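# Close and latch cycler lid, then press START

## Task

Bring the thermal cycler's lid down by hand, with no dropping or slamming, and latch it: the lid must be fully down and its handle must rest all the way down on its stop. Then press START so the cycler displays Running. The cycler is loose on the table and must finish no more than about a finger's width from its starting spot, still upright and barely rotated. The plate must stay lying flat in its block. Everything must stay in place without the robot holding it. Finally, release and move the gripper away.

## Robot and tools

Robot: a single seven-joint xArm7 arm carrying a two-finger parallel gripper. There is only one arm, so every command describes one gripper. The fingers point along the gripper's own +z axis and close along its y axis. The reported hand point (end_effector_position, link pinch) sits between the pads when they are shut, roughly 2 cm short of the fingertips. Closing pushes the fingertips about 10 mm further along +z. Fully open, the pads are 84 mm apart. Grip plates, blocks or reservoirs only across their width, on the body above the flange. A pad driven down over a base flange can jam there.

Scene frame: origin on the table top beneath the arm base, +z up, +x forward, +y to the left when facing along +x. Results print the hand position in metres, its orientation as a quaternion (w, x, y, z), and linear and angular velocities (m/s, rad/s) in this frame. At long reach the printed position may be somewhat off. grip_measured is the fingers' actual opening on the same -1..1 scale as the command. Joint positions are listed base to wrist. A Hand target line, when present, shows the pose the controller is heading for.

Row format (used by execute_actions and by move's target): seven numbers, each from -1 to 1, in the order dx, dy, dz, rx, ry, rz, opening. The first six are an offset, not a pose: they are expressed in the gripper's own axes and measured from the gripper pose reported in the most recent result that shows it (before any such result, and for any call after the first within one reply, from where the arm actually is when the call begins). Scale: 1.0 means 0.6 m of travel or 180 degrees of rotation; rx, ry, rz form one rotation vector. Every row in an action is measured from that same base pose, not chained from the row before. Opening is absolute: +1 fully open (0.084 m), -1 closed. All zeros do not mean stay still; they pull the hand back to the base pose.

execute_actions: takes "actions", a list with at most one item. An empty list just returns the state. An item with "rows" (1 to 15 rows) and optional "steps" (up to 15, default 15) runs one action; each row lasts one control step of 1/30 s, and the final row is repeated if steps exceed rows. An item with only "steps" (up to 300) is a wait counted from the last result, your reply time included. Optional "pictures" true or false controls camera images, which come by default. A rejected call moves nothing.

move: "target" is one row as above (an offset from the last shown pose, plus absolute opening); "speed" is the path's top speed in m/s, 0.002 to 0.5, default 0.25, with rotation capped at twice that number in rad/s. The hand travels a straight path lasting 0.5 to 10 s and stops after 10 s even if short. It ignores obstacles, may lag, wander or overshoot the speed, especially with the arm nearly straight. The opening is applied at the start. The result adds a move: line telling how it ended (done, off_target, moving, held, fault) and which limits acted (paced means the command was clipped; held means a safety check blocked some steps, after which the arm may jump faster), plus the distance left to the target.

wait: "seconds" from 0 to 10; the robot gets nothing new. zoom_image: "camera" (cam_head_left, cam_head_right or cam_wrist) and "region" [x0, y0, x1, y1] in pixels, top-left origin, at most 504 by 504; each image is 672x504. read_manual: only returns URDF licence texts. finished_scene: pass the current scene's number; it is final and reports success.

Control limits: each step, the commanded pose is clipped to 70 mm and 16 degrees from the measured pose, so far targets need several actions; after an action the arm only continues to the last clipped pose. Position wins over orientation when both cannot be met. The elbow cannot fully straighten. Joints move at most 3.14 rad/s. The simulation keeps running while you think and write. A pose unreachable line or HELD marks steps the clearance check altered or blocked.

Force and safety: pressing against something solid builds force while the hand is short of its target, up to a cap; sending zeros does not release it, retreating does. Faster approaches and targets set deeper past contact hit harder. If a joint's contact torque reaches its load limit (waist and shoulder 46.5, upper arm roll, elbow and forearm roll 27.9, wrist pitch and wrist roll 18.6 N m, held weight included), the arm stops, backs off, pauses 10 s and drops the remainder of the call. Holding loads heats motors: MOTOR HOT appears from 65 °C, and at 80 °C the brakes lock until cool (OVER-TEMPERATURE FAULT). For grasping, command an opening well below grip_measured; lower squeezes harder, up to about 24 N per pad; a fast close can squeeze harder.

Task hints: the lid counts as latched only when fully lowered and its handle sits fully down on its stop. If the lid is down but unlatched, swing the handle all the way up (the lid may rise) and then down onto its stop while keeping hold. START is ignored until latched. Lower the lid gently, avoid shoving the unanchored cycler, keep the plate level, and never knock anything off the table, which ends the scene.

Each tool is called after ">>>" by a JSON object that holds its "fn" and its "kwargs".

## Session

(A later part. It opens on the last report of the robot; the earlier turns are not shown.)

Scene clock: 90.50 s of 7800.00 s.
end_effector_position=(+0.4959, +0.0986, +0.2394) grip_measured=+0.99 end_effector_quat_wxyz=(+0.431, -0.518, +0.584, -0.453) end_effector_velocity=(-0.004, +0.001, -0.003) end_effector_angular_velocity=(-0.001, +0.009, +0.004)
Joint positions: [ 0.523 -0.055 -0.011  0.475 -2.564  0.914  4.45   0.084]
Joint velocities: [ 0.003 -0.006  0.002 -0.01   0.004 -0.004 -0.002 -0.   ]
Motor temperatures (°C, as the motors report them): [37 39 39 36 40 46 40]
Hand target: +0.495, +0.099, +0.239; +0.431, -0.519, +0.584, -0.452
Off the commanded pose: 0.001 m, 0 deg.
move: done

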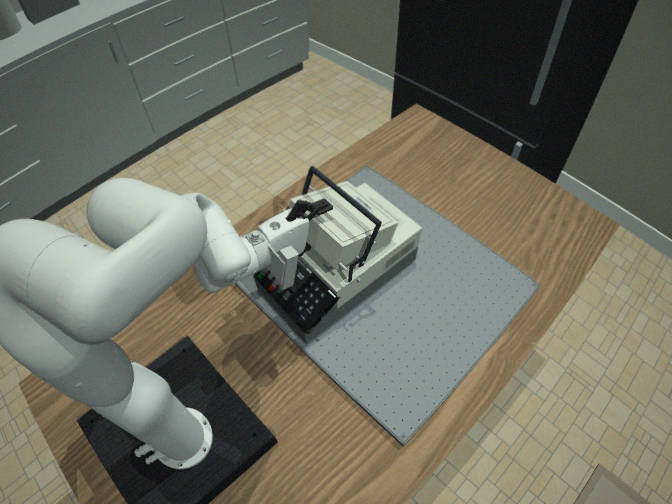

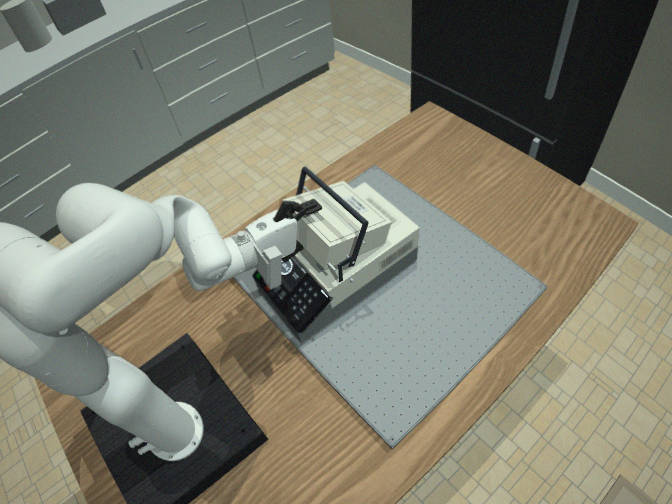

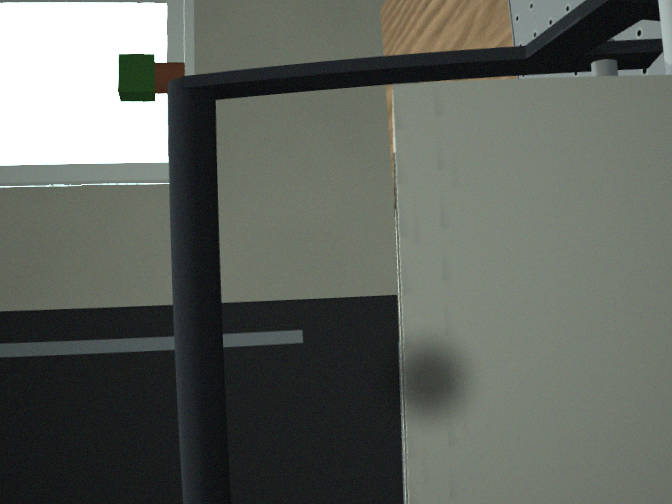

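>>> {"fn": "move", "kwargs": {"target": [0,-0.05,-0.012,-0.05,0,0,1], "speed": 0.02}}

>>> {"fn": "move", "kwargs": {"target": [0,0,-0.03,0,0,0,1], "speed": 0.015}}

>>> {"fn": "zoom_image", "kwargs": {"camera": "cam_head_left", "region": [260,170,390,300]}}

Scene clock: 100.97 s of 7800.00 s.
end_effector_position=(+0.4952, +0.0977, +0.2703) grip_measured=+0.99 end_effector_quat_wxyz=(+0.390, -0.550, +0.617, -0.405) end_effector_velocity=(-0.000, +0.000, +0.001) end_effector_angular_velocity=(+0.000, +0.005, +0.000)
Joint positions: [ 0.482 -0.188 -0.047  0.559 -2.44   0.567  4.243  0.084]
Joint velocities: [-0.002 -0.003 -0.001  0.003  0.006 -0.01  -0.009 -0.   ]
Motor temperatures (°C, as the motors report them): [37 39 39 36 40 46 40]
Hand target: +0.495, +0.098, +0.270; +0.390, -0.550, +0.617, -0.405
Off the commanded pose: 0.000 m, 0 deg.
After step 90, 3.33 s passed at rest.
move: done

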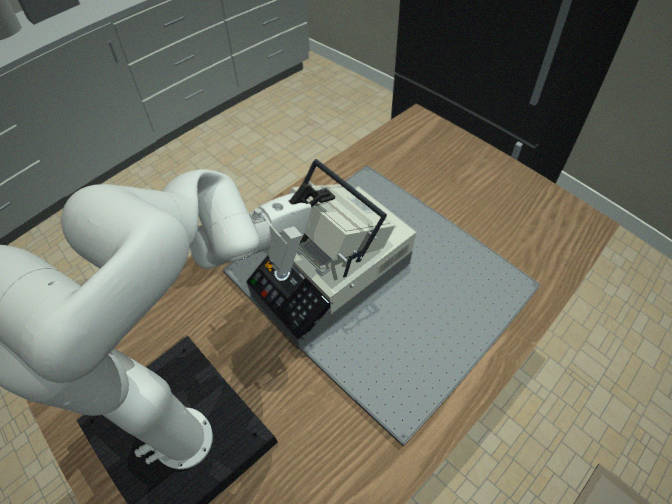

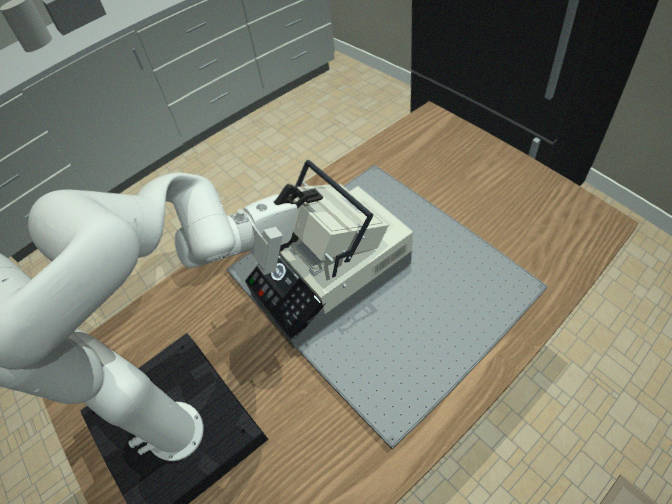

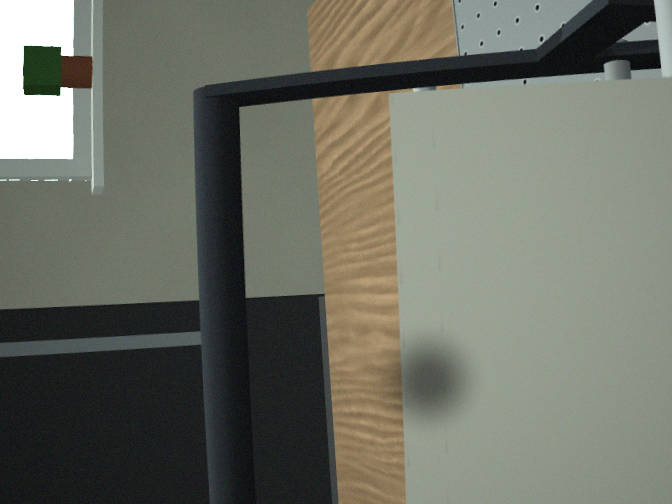

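Scene clock: 102.40 s of 7800.00 s.
end_effector_position=(+0.4786, +0.0990, +0.2768) grip_measured=+0.99 end_effector_quat_wxyz=(+0.390, -0.550, +0.617, -0.405) end_effector_velocity=(-0.000, +0.000, +0.002) end_effector_angular_velocity=(-0.000, -0.003, -0.000)
Joint positions: [ 0.483 -0.258 -0.033  0.508 -2.397  0.559  4.205  0.084]
Joint velocities: [-0.    -0.006  0.001 -0.001  0.004  0.    -0.004 -0.   ]
Motor temperatures (°C, as the motors report them): [37 39 39 36 40 46 40]
Hand target: +0.478, +0.099, +0.277; +0.390, -0.550, +0.617, -0.405
Off the commanded pose: 0.000 m, 0 deg.
move: done

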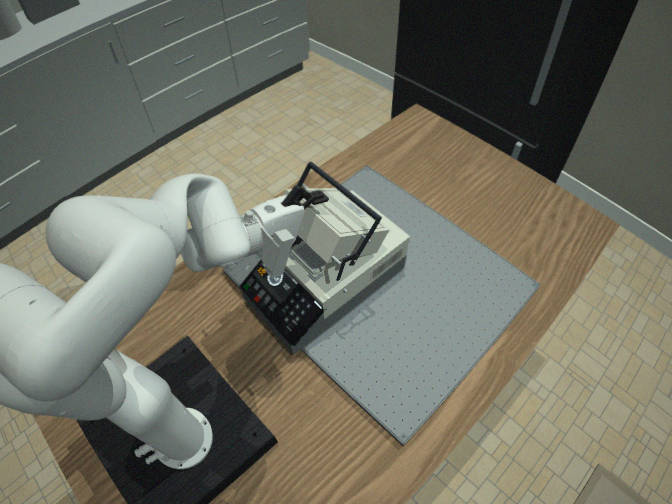

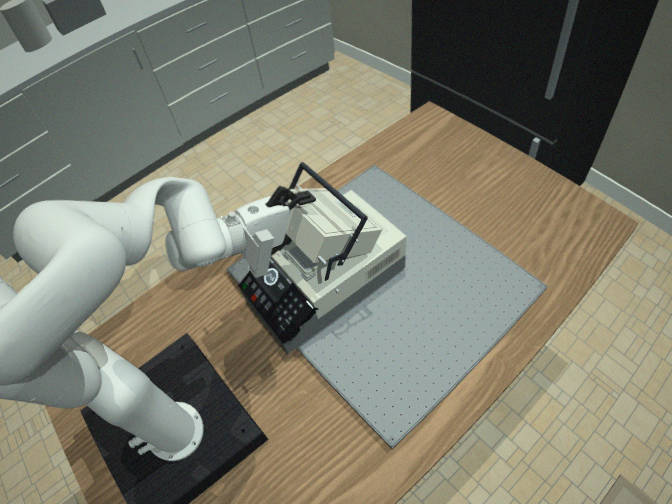

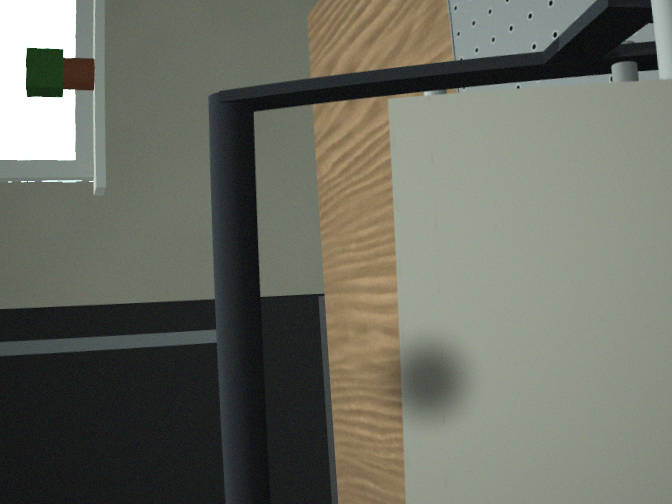

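Region (260, 170, 390, 300) of cam_head_left's 672x504 image, scaled by 3.877, with more detail than that image has.

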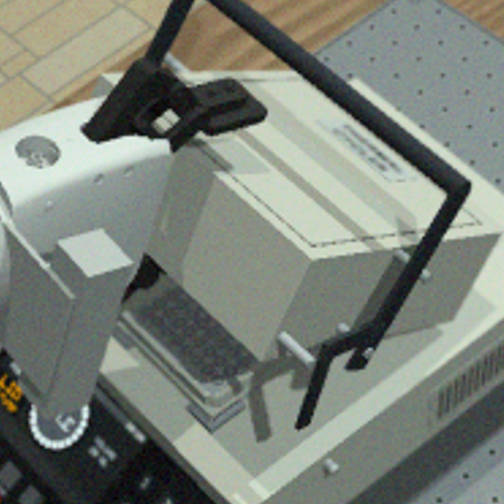

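>>> {"fn": "move", "kwargs": {"target": [0,-0.092,0.045,-0.11,0,0,1], "speed": 0.03}}

>>> {"fn": "move", "kwargs": {"target": [0,0,-0.025,0,0,0,1], "speed": 0.015}}

Scene clock: 110.30 s of 7800.00 s.
end_effector_position=(+0.5241, +0.0925, +0.3188) grip_measured=+0.99 end_effector_quat_wxyz=(+0.291, -0.608, +0.677, -0.294) end_effector_velocity=(+0.000, +0.003, -0.001) end_effector_angular_velocity=(-0.001, +0.021, +0.006)
Joint positions: [ 0.352 -0.196 -0.09   0.72  -1.306  0.164  3.014  0.084]
Joint velocities: [ 0.021  0.004 -0.011 -0.002  0.085  0.007 -0.083 -0.   ]
Motor temperatures (°C, as the motors report them): [37 39 39 37 40 46 40]
Hand target: +0.524, +0.094, +0.319; +0.291, -0.609, +0.677, -0.293
Off the commanded pose: 0.001 m, 0 deg.
move: done

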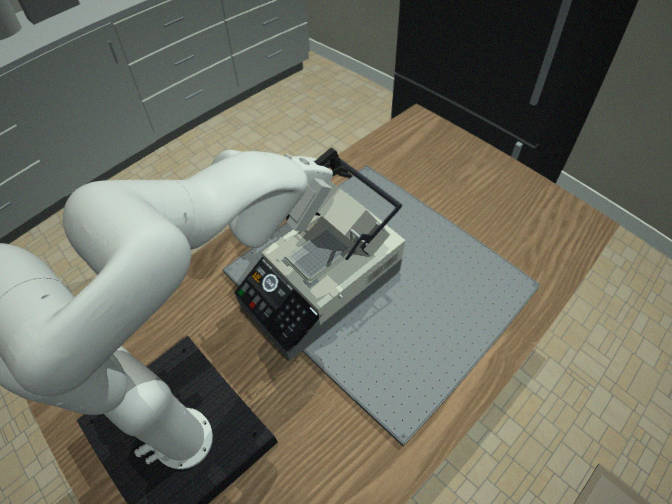

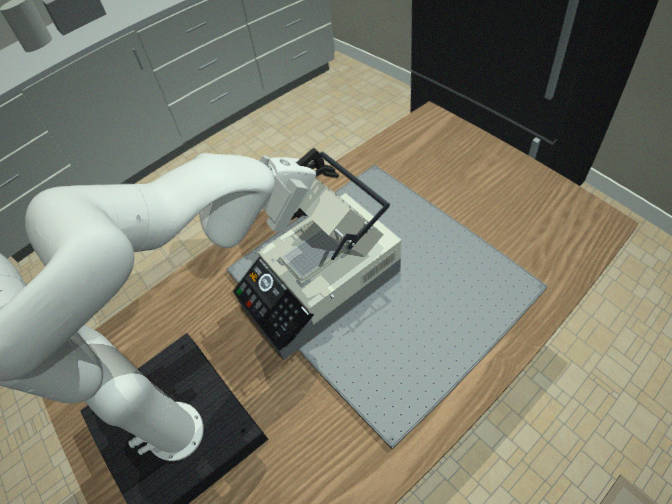

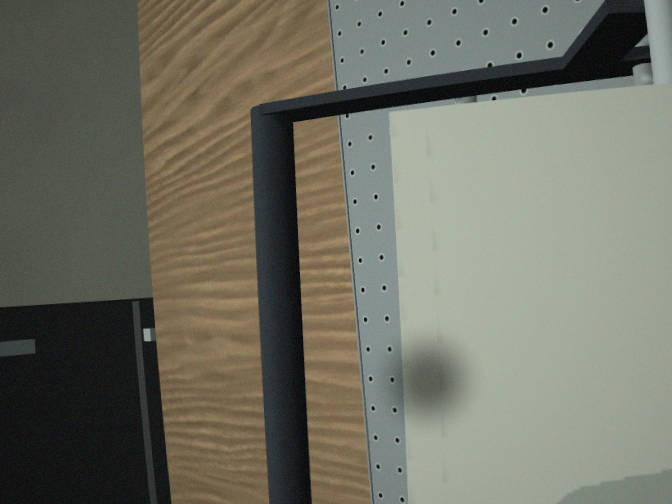

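Scene clock: 111.53 s of 7800.00 s.
end_effector_position=(+0.5129, +0.0932, +0.3287) grip_measured=+1.00 end_effector_quat_wxyz=(+0.291, -0.608, +0.677, -0.294) end_effector_velocity=(-0.001, -0.001, -0.000) end_effector_angular_velocity=(-0.001, +0.004, -0.003)
Joint positions: [ 0.372 -0.255 -0.095  0.681 -1.229  0.186  2.941  0.084]
Joint velocities: [ 0.003 -0.006 -0.003 -0.006  0.012  0.005 -0.012 -0.   ]
Motor temperatures (°C, as the motors report them): [37 39 39 37 40 46 40]
Hand target: +0.513, +0.093, +0.329; +0.291, -0.608, +0.677, -0.294
Off the commanded pose: 0.000 m, 0 deg.
move: done

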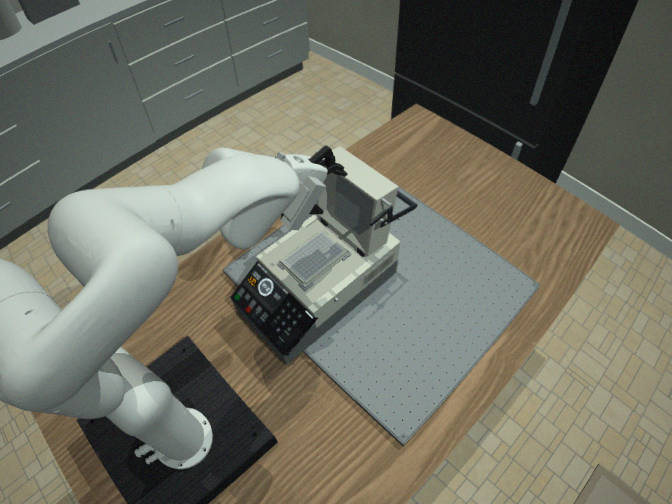

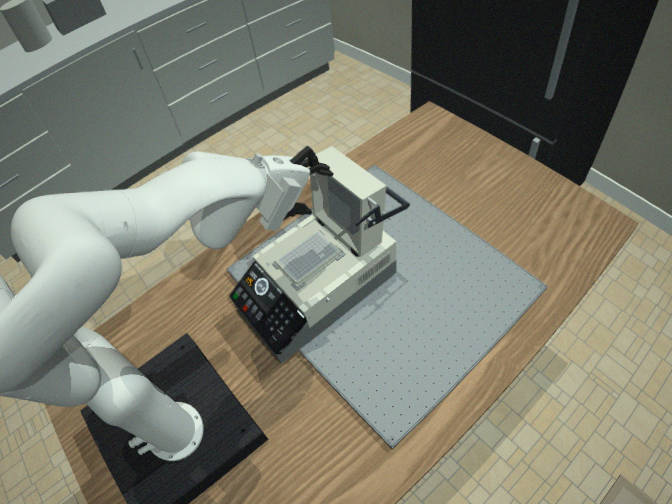

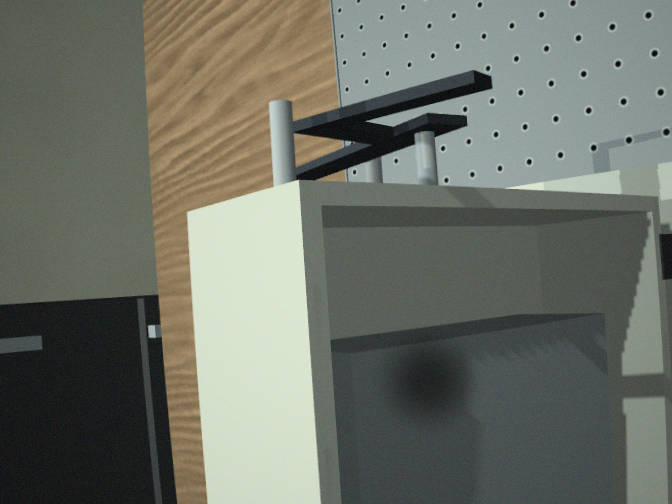

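>>> {"fn": "execute_actions", "kwargs": {"actions": []}}

Scene clock: 117.03 s of 7800.00 s.
end_effector_position=(+0.5128, +0.0932, +0.3287) grip_measured=+1.00 end_effector_quat_wxyz=(+0.291, -0.608, +0.677, -0.294) end_effector_velocity=(-0.000, -0.000, -0.000) end_effector_angular_velocity=(-0.001, +0.001, -0.000)
Joint positions: [ 0.372 -0.255 -0.095  0.681 -1.228  0.186  2.94   0.084]
Joint velocities: [-0.     0.    -0.    -0.    -0.001  0.001  0.    -0.   ]
Motor temperatures (°C, as the motors report them): [37 39 38 37 40 46 40]
Hand target: +0.513, +0.093, +0.329; +0.291, -0.608, +0.677, -0.294
Off the commanded pose: 0.000 m, 0 deg.
Steps of this call (steps 1 to 90: nothing new was sent; then 2.50 s passed at rest). Readings (end_effector_position):
1: (+0.5129, +0.0932, +0.3287)
2: (+0.5129, +0.0932, +0.3287)
4: (+0.5128, +0.0932, +0.3287)
8: (+0.5128, +0.0932, +0.3287)
90: the state above

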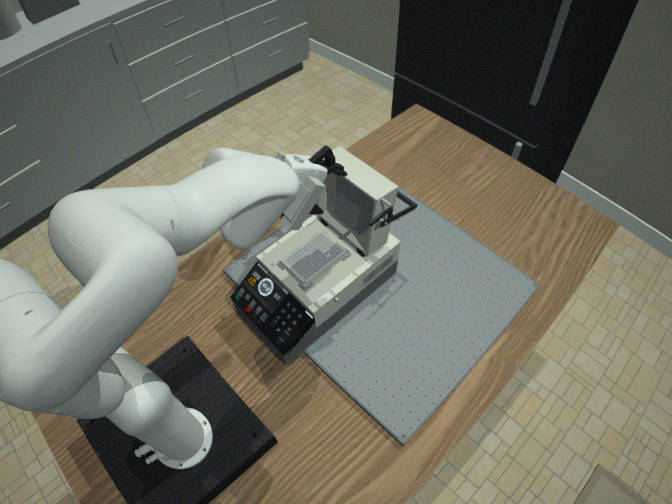

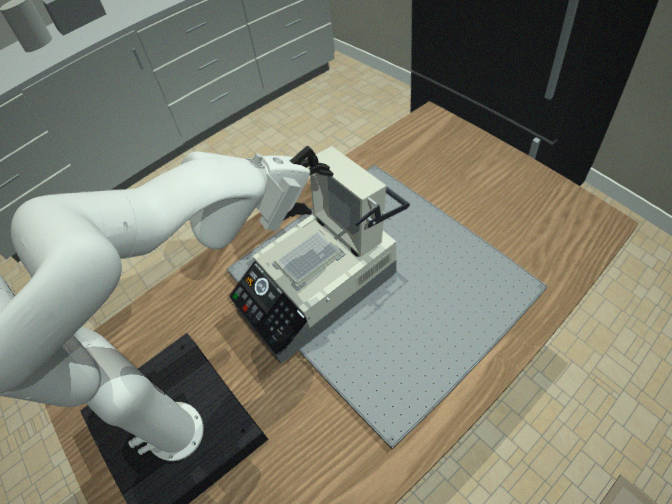

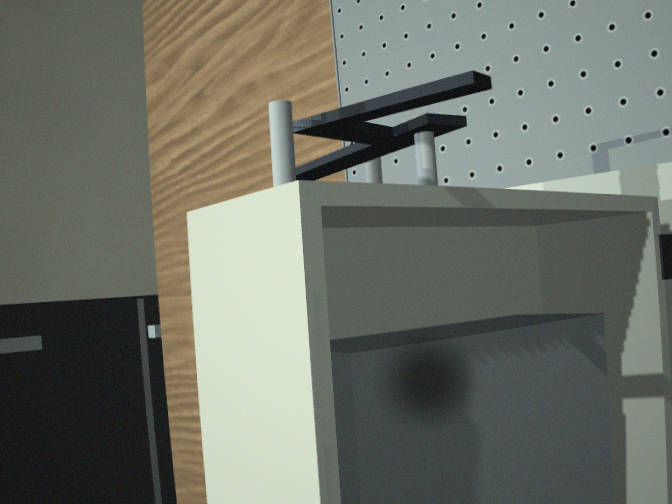

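>>> {"fn": "move", "kwargs": {"target": [0,-0.11,-0.102,-0.2,0,0,1], "speed": 0.15}}

>>> {"fn": "move", "kwargs": {"target": [0,-0.1,0,0,0,0,1], "speed": 0.15}}

Scene clock: 125.67 s of 7800.00 s.
end_effector_position=(+0.5099, +0.0907, +0.4183) grip_measured=+1.00 end_effector_quat_wxyz=(+0.090, -0.669, +0.735, -0.070) end_effector_velocity=(+0.000, -0.000, +0.002) end_effector_angular_velocity=(+0.001, +0.007, +0.000)
Joint positions: [ 0.756 -0.104 -0.38   1.328 -0.101  1.178  1.922  0.084]
Joint velocities: [-0.001  0.007 -0.002  0.015  0.006  0.015 -0.005  0.   ]
Motor temperatures (°C, as the motors report them): [37 39 38 37 40 45 40]
Hand target: +0.510, +0.091, +0.419; +0.090, -0.669, +0.735, -0.070
Off the commanded pose: 0.001 m, 0 deg.
After step 90, 3.13 s passed at rest.
move: done

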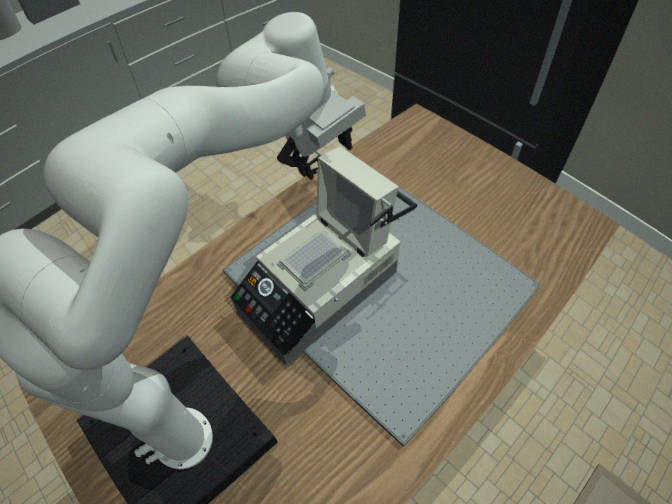

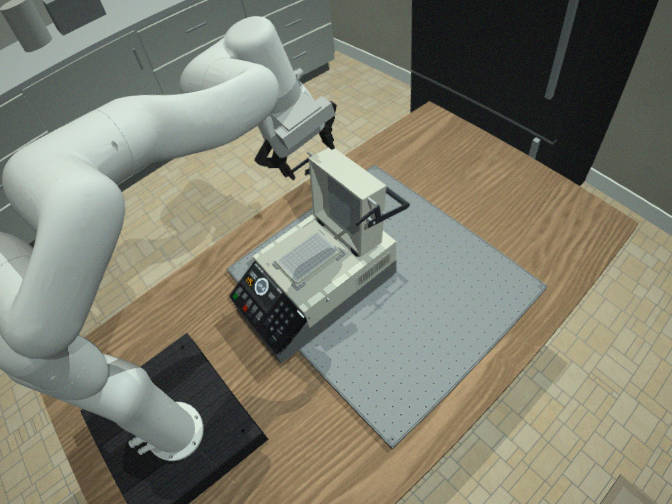

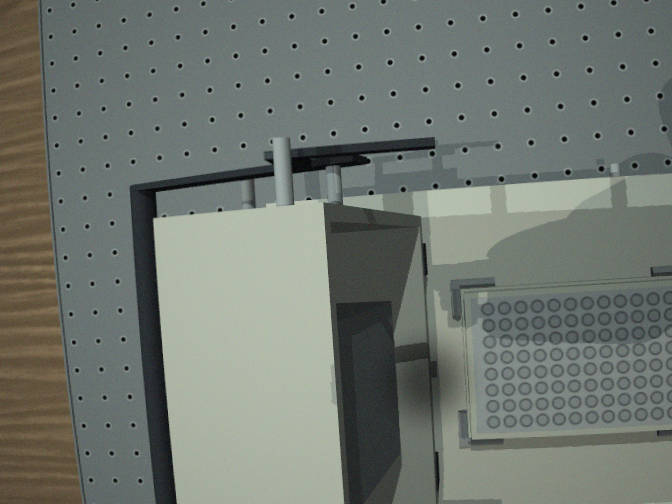

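Scene clock: 126.57 s of 7800.00 s.
end_effector_position=(+0.5679, +0.0849, +0.4316) grip_measured=+1.00 end_effector_quat_wxyz=(+0.090, -0.669, +0.734, -0.070) end_effector_velocity=(+0.002, +0.000, +0.000) end_effector_angular_velocity=(+0.000, +0.003, +0.000)
Joint positions: [ 0.713  0.112 -0.427  1.599  0.012  1.245  1.812  0.084]
Joint velocities: [-0.003  0.009 -0.001  0.012  0.006  0.006 -0.004  0.   ]
Motor temperatures (°C, as the motors report them): [37 39 38 37 40 45 40]
Hand target: +0.568, +0.085, +0.432; +0.090, -0.669, +0.734, -0.070
Off the commanded pose: 0.000 m, 0 deg.
move: done

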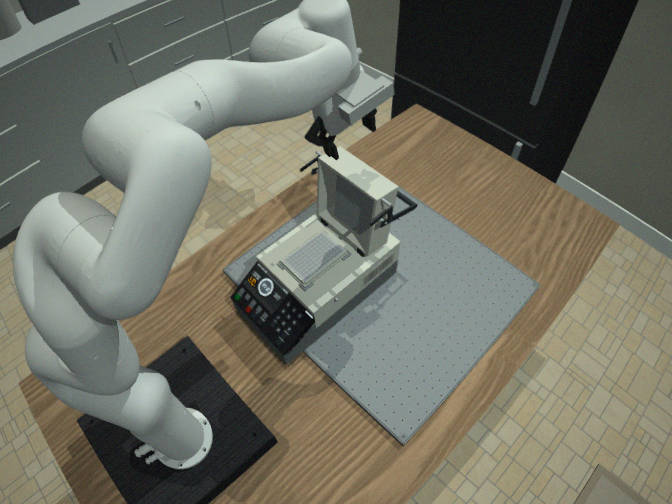

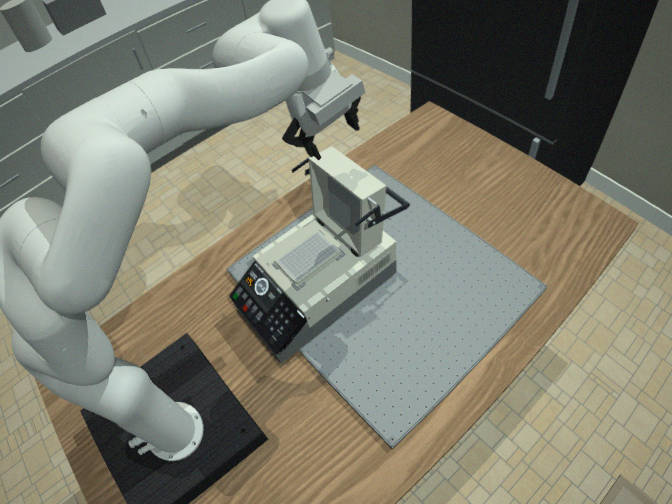

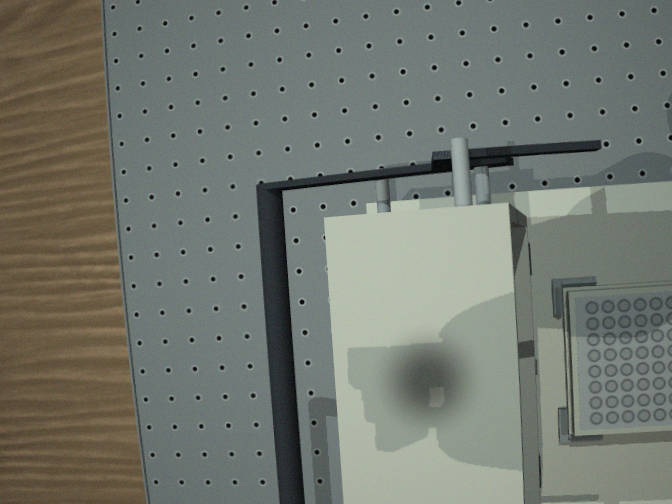

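>>> {"fn": "move", "kwargs": {"target": [0.02,-0.012,0.165,0,0,0,1], "speed": 0.08}}

>>> {"fn": "move", "kwargs": {"target": [0,0.074,-0.007,0.083,0,0,1], "speed": 0.04}}

>>> {"fn": "move", "kwargs": {"target": [0,0.074,-0.007,0.083,0,0,1], "speed": 0.04}}

Scene clock: 130.40 s of 7800.00 s.
end_effector_position=(+0.5962, +0.0735, +0.3369) grip_measured=+1.00 end_effector_quat_wxyz=(+0.091, -0.669, +0.735, -0.071) end_effector_velocity=(+0.001, -0.001, -0.003) end_effector_angular_velocity=(-0.001, +0.001, -0.000)
Joint positions: [ 0.675  0.212 -0.435  1.447  0.074  1.001  1.749  0.084]
Joint velocities: [-0.002  0.004 -0.    -0.003  0.002 -0.006 -0.002 -0.   ]
Motor temperatures (°C, as the motors report them): [37 39 38 38 40 45 40]
Hand target: +0.596, +0.073, +0.336; +0.090, -0.669, +0.735, -0.071
Off the commanded pose: 0.001 m, 0 deg.
move: done

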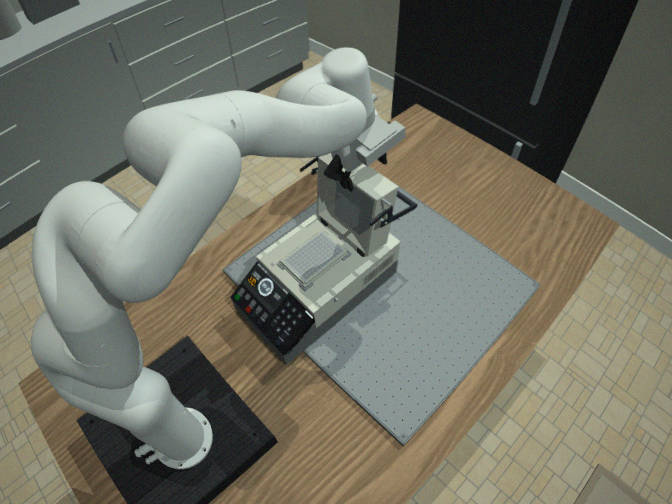

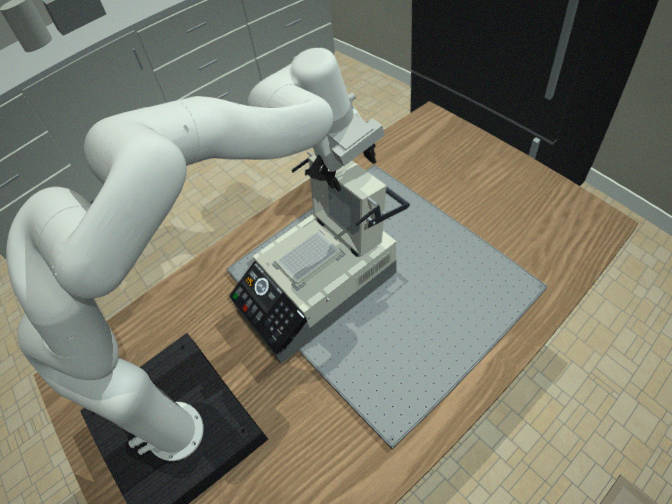

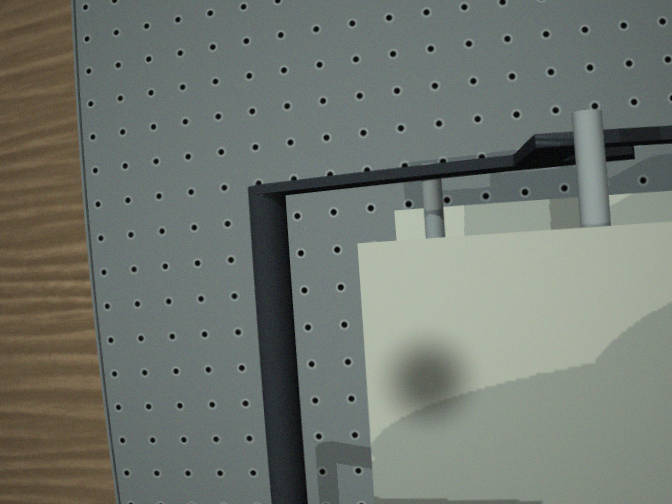

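Scene clock: 133.90 s of 7800.00 s.
end_effector_position=(+0.5523, +0.0775, +0.3314) grip_measured=+1.00 end_effector_quat_wxyz=(+0.176, -0.651, +0.719, -0.166) end_effector_velocity=(-0.000, -0.000, +0.001) end_effector_angular_velocity=(-0.002, -0.011, -0.002)
Joint positions: [ 0.737 -0.092 -0.412  0.979 -0.267  0.574  2.03   0.084]
Joint velocities: [-0.003 -0.007  0.003 -0.01  -0.018 -0.012  0.016  0.   ]
Motor temperatures (°C, as the motors report them): [37 39 38 38 40 45 40]
Hand target: +0.552, +0.078, +0.331; +0.176, -0.651, +0.719, -0.166
Off the commanded pose: 0.000 m, 0 deg.
move: done

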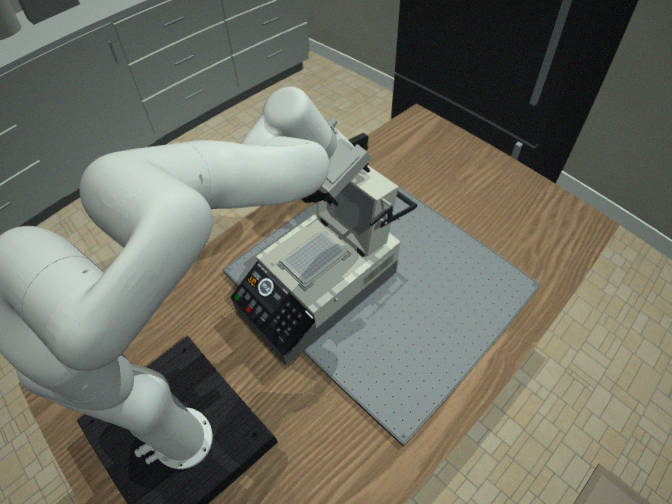

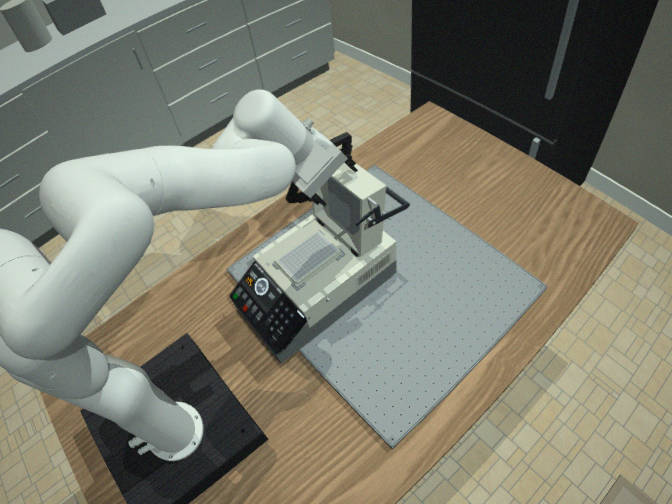

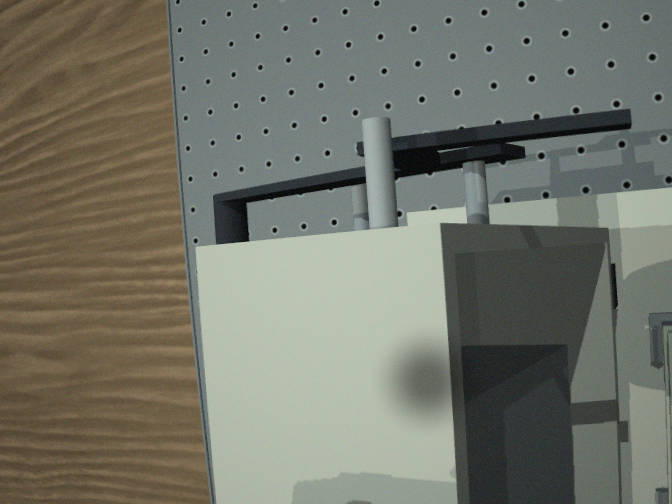

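Scene clock: 137.40 s of 7800.00 s.
end_effector_position=(+0.5113, +0.0818, +0.3145) grip_measured=+1.00 end_effector_quat_wxyz=(+0.258, -0.623, +0.692, -0.257) end_effector_velocity=(-0.000, +0.001, +0.001) end_effector_angular_velocity=(-0.001, -0.019, -0.003)
Joint positions: [ 0.519 -0.247 -0.243  0.669 -0.93   0.232  2.631  0.084]
Joint velocities: [-0.024 -0.002  0.019 -0.003 -0.056 -0.014  0.056 -0.   ]
Motor temperatures (°C, as the motors report them): [37 39 38 38 40 45 40]
Hand target: +0.511, +0.082, +0.314; +0.259, -0.623, +0.692, -0.258
Off the commanded pose: 0.000 m, 0 deg.
move: done

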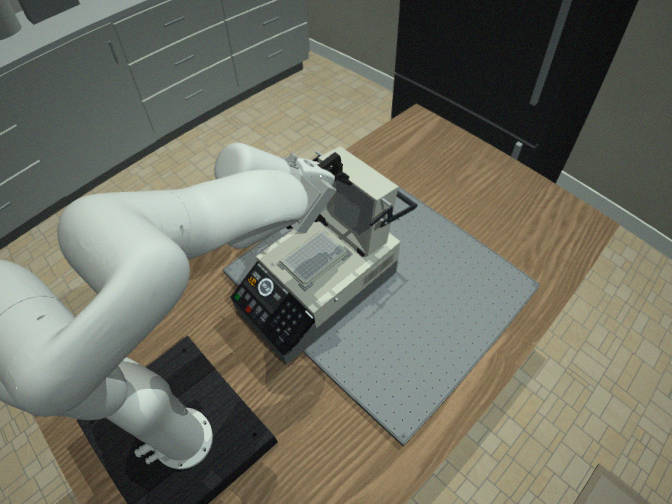

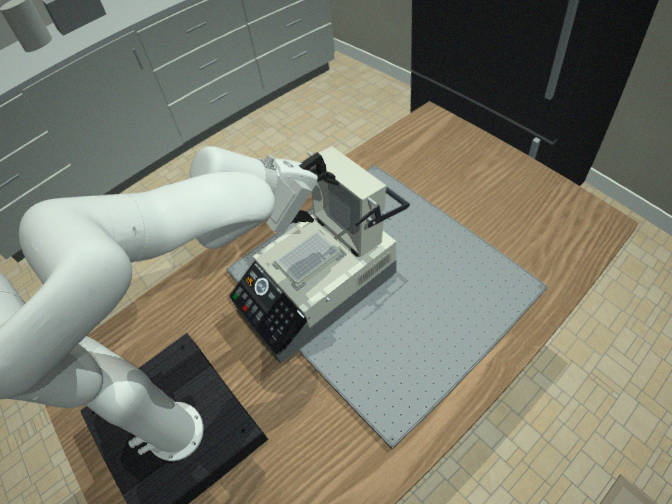

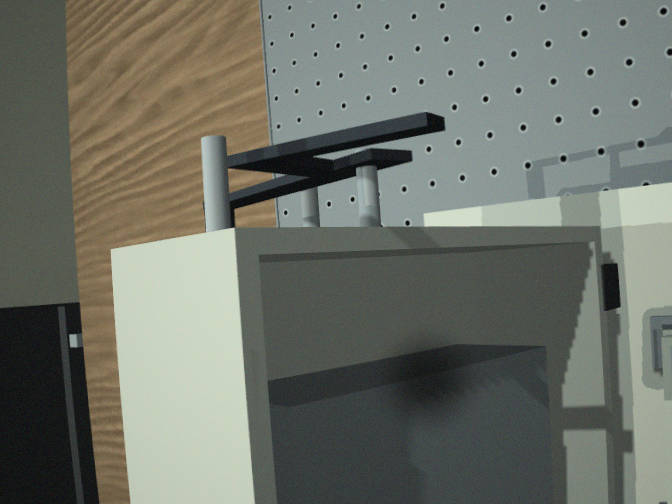

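>>> {"fn": "move", "kwargs": {"target": [0,-0.065,-0.075,-0.166,0,0,1], "speed": 0.15}}

>>> {"fn": "move", "kwargs": {"target": [0,-0.16,0.015,0,0,0,1], "speed": 0.15}}

>>> {"fn": "move", "kwargs": {"target": [0,0,0.1,0,0,0,1], "speed": 0.05}}

Scene clock: 141.67 s of 7800.00 s.
end_effector_position=(+0.5093, +0.0802, +0.3737) grip_measured=+1.00 end_effector_quat_wxyz=(+0.090, -0.669, +0.735, -0.070) end_effector_velocity=(+0.001, +0.000, +0.003) end_effector_angular_velocity=(+0.004, +0.004, +0.000)
Joint positions: [ 0.803 -0.115 -0.45   1.194 -0.113  1.052  1.913  0.084]
Joint velocities: [-0.     0.003 -0.002  0.014  0.008  0.013 -0.006  0.   ]
Motor temperatures (°C, as the motors report them): [37 39 38 38 40 45 40]
Hand target: +0.509, +0.080, +0.374; +0.090, -0.669, +0.735, -0.070
Off the commanded pose: 0.001 m, 0 deg.
move: done

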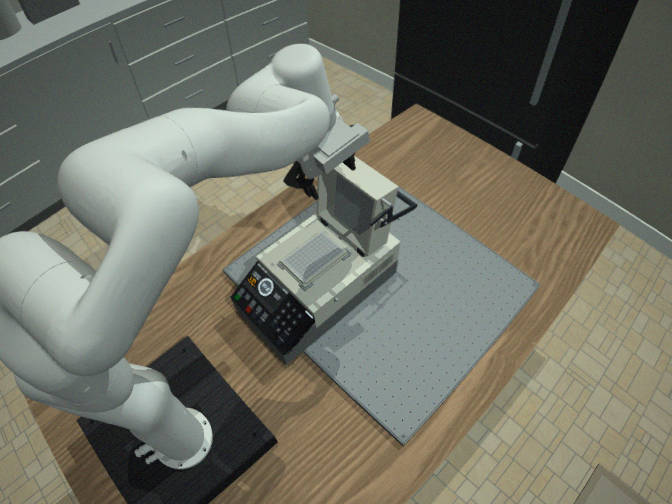

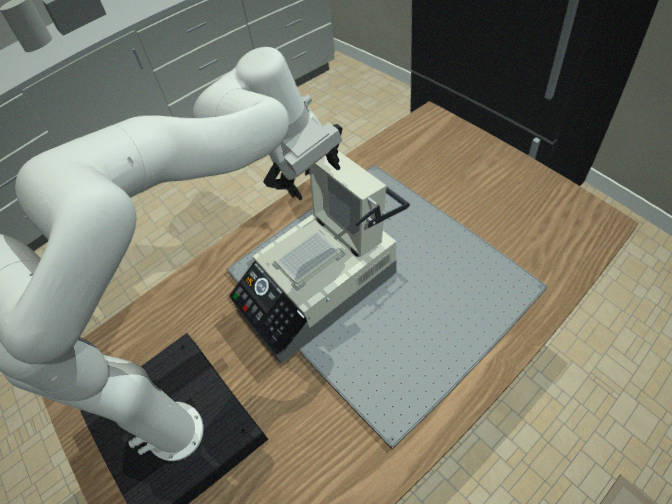

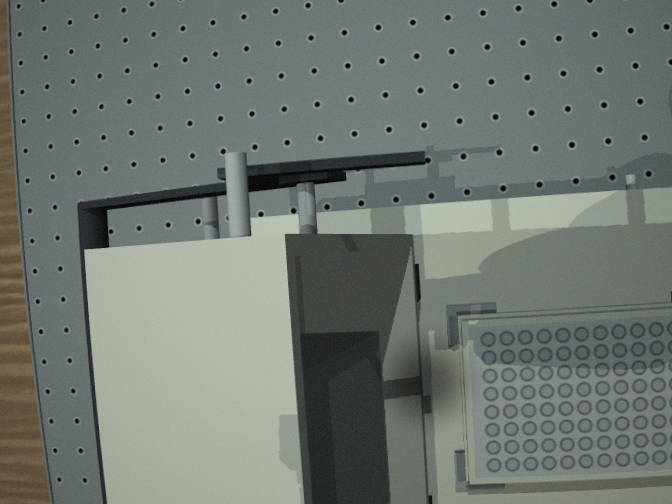

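Scene clock: 142.80 s of 7800.00 s.
end_effector_position=(+0.6043, +0.0711, +0.3861) grip_measured=+1.00 end_effector_quat_wxyz=(+0.090, -0.669, +0.734, -0.070) end_effector_velocity=(+0.002, -0.000, -0.001) end_effector_angular_velocity=(-0.000, +0.006, -0.001)
Joint positions: [ 0.716  0.241 -0.509  1.616  0.106  1.152  1.724  0.084]
Joint velocities: [-0.006  0.012  0.     0.015  0.007  0.011 -0.004  0.   ]
Motor temperatures (°C, as the motors report them): [37 39 38 38 40 45 40]
Hand target: +0.605, +0.071, +0.386; +0.090, -0.669, +0.734, -0.070
Off the commanded pose: 0.000 m, 0 deg.
move: done

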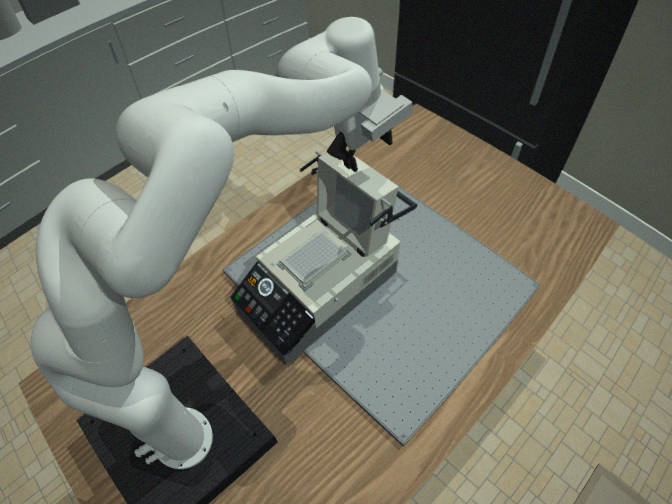

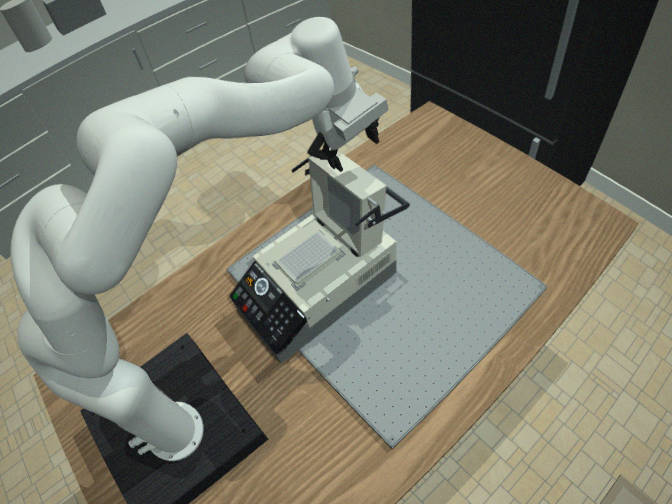

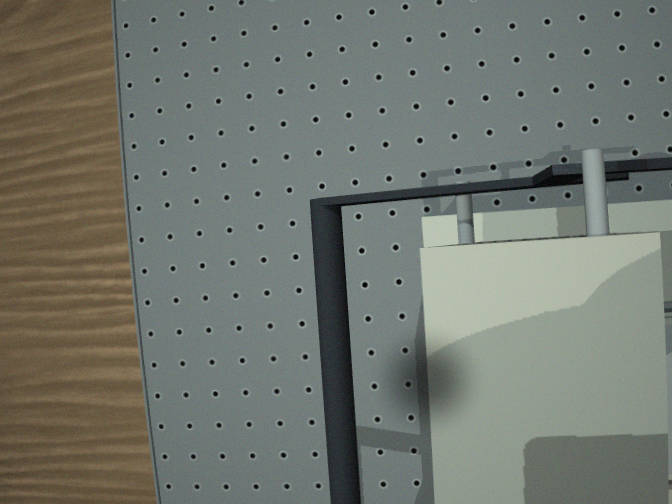

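Scene clock: 144.27 s of 7800.00 s.
end_effector_position=(+0.6242, +0.0727, +0.3494) grip_measured=+1.00 end_effector_quat_wxyz=(+0.108, -0.668, +0.732, -0.080) end_effector_velocity=(+0.001, +0.001, +0.000) end_effector_angular_velocity=(+0.003, -0.003, +0.002)
Joint positions: [ 0.702  0.289 -0.501  1.556  0.145  1.01   1.699  0.084]
Joint velocities: [-0.005  0.     0.007  0.001  0.002 -0.003 -0.001  0.   ]
Motor temperatures (°C, as the motors report them): [37 39 38 38 40 45 40]
Hand target: +0.617, +0.072, +0.328; +0.090, -0.669, +0.734, -0.070
Off the commanded pose: 0.023 m, 2 deg.
move: off_target

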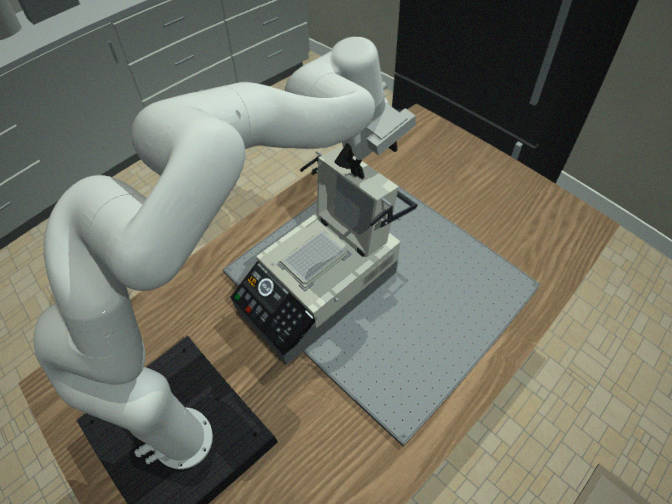

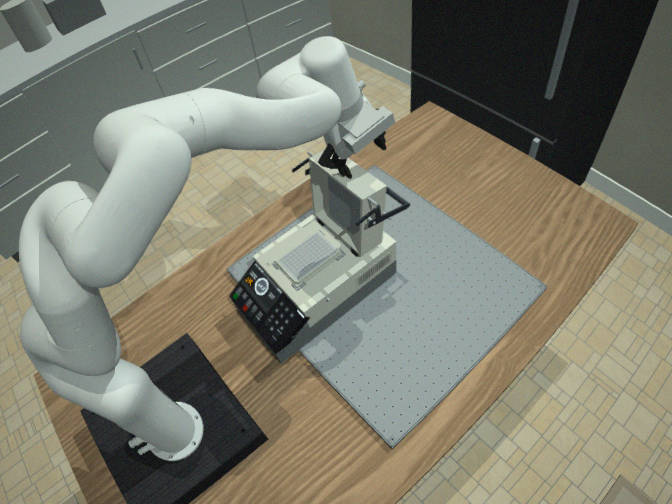

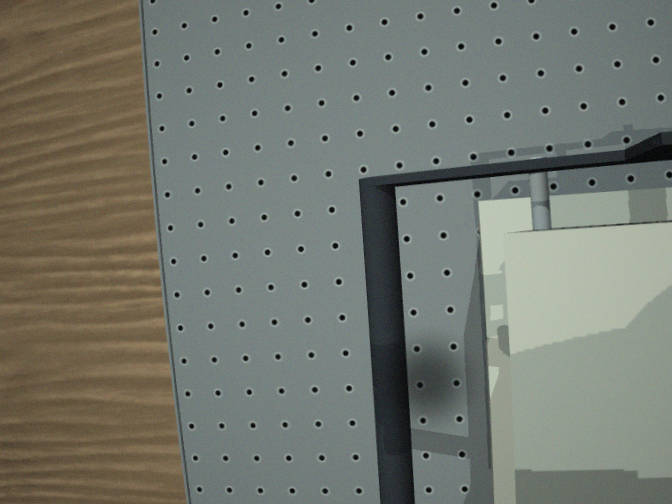

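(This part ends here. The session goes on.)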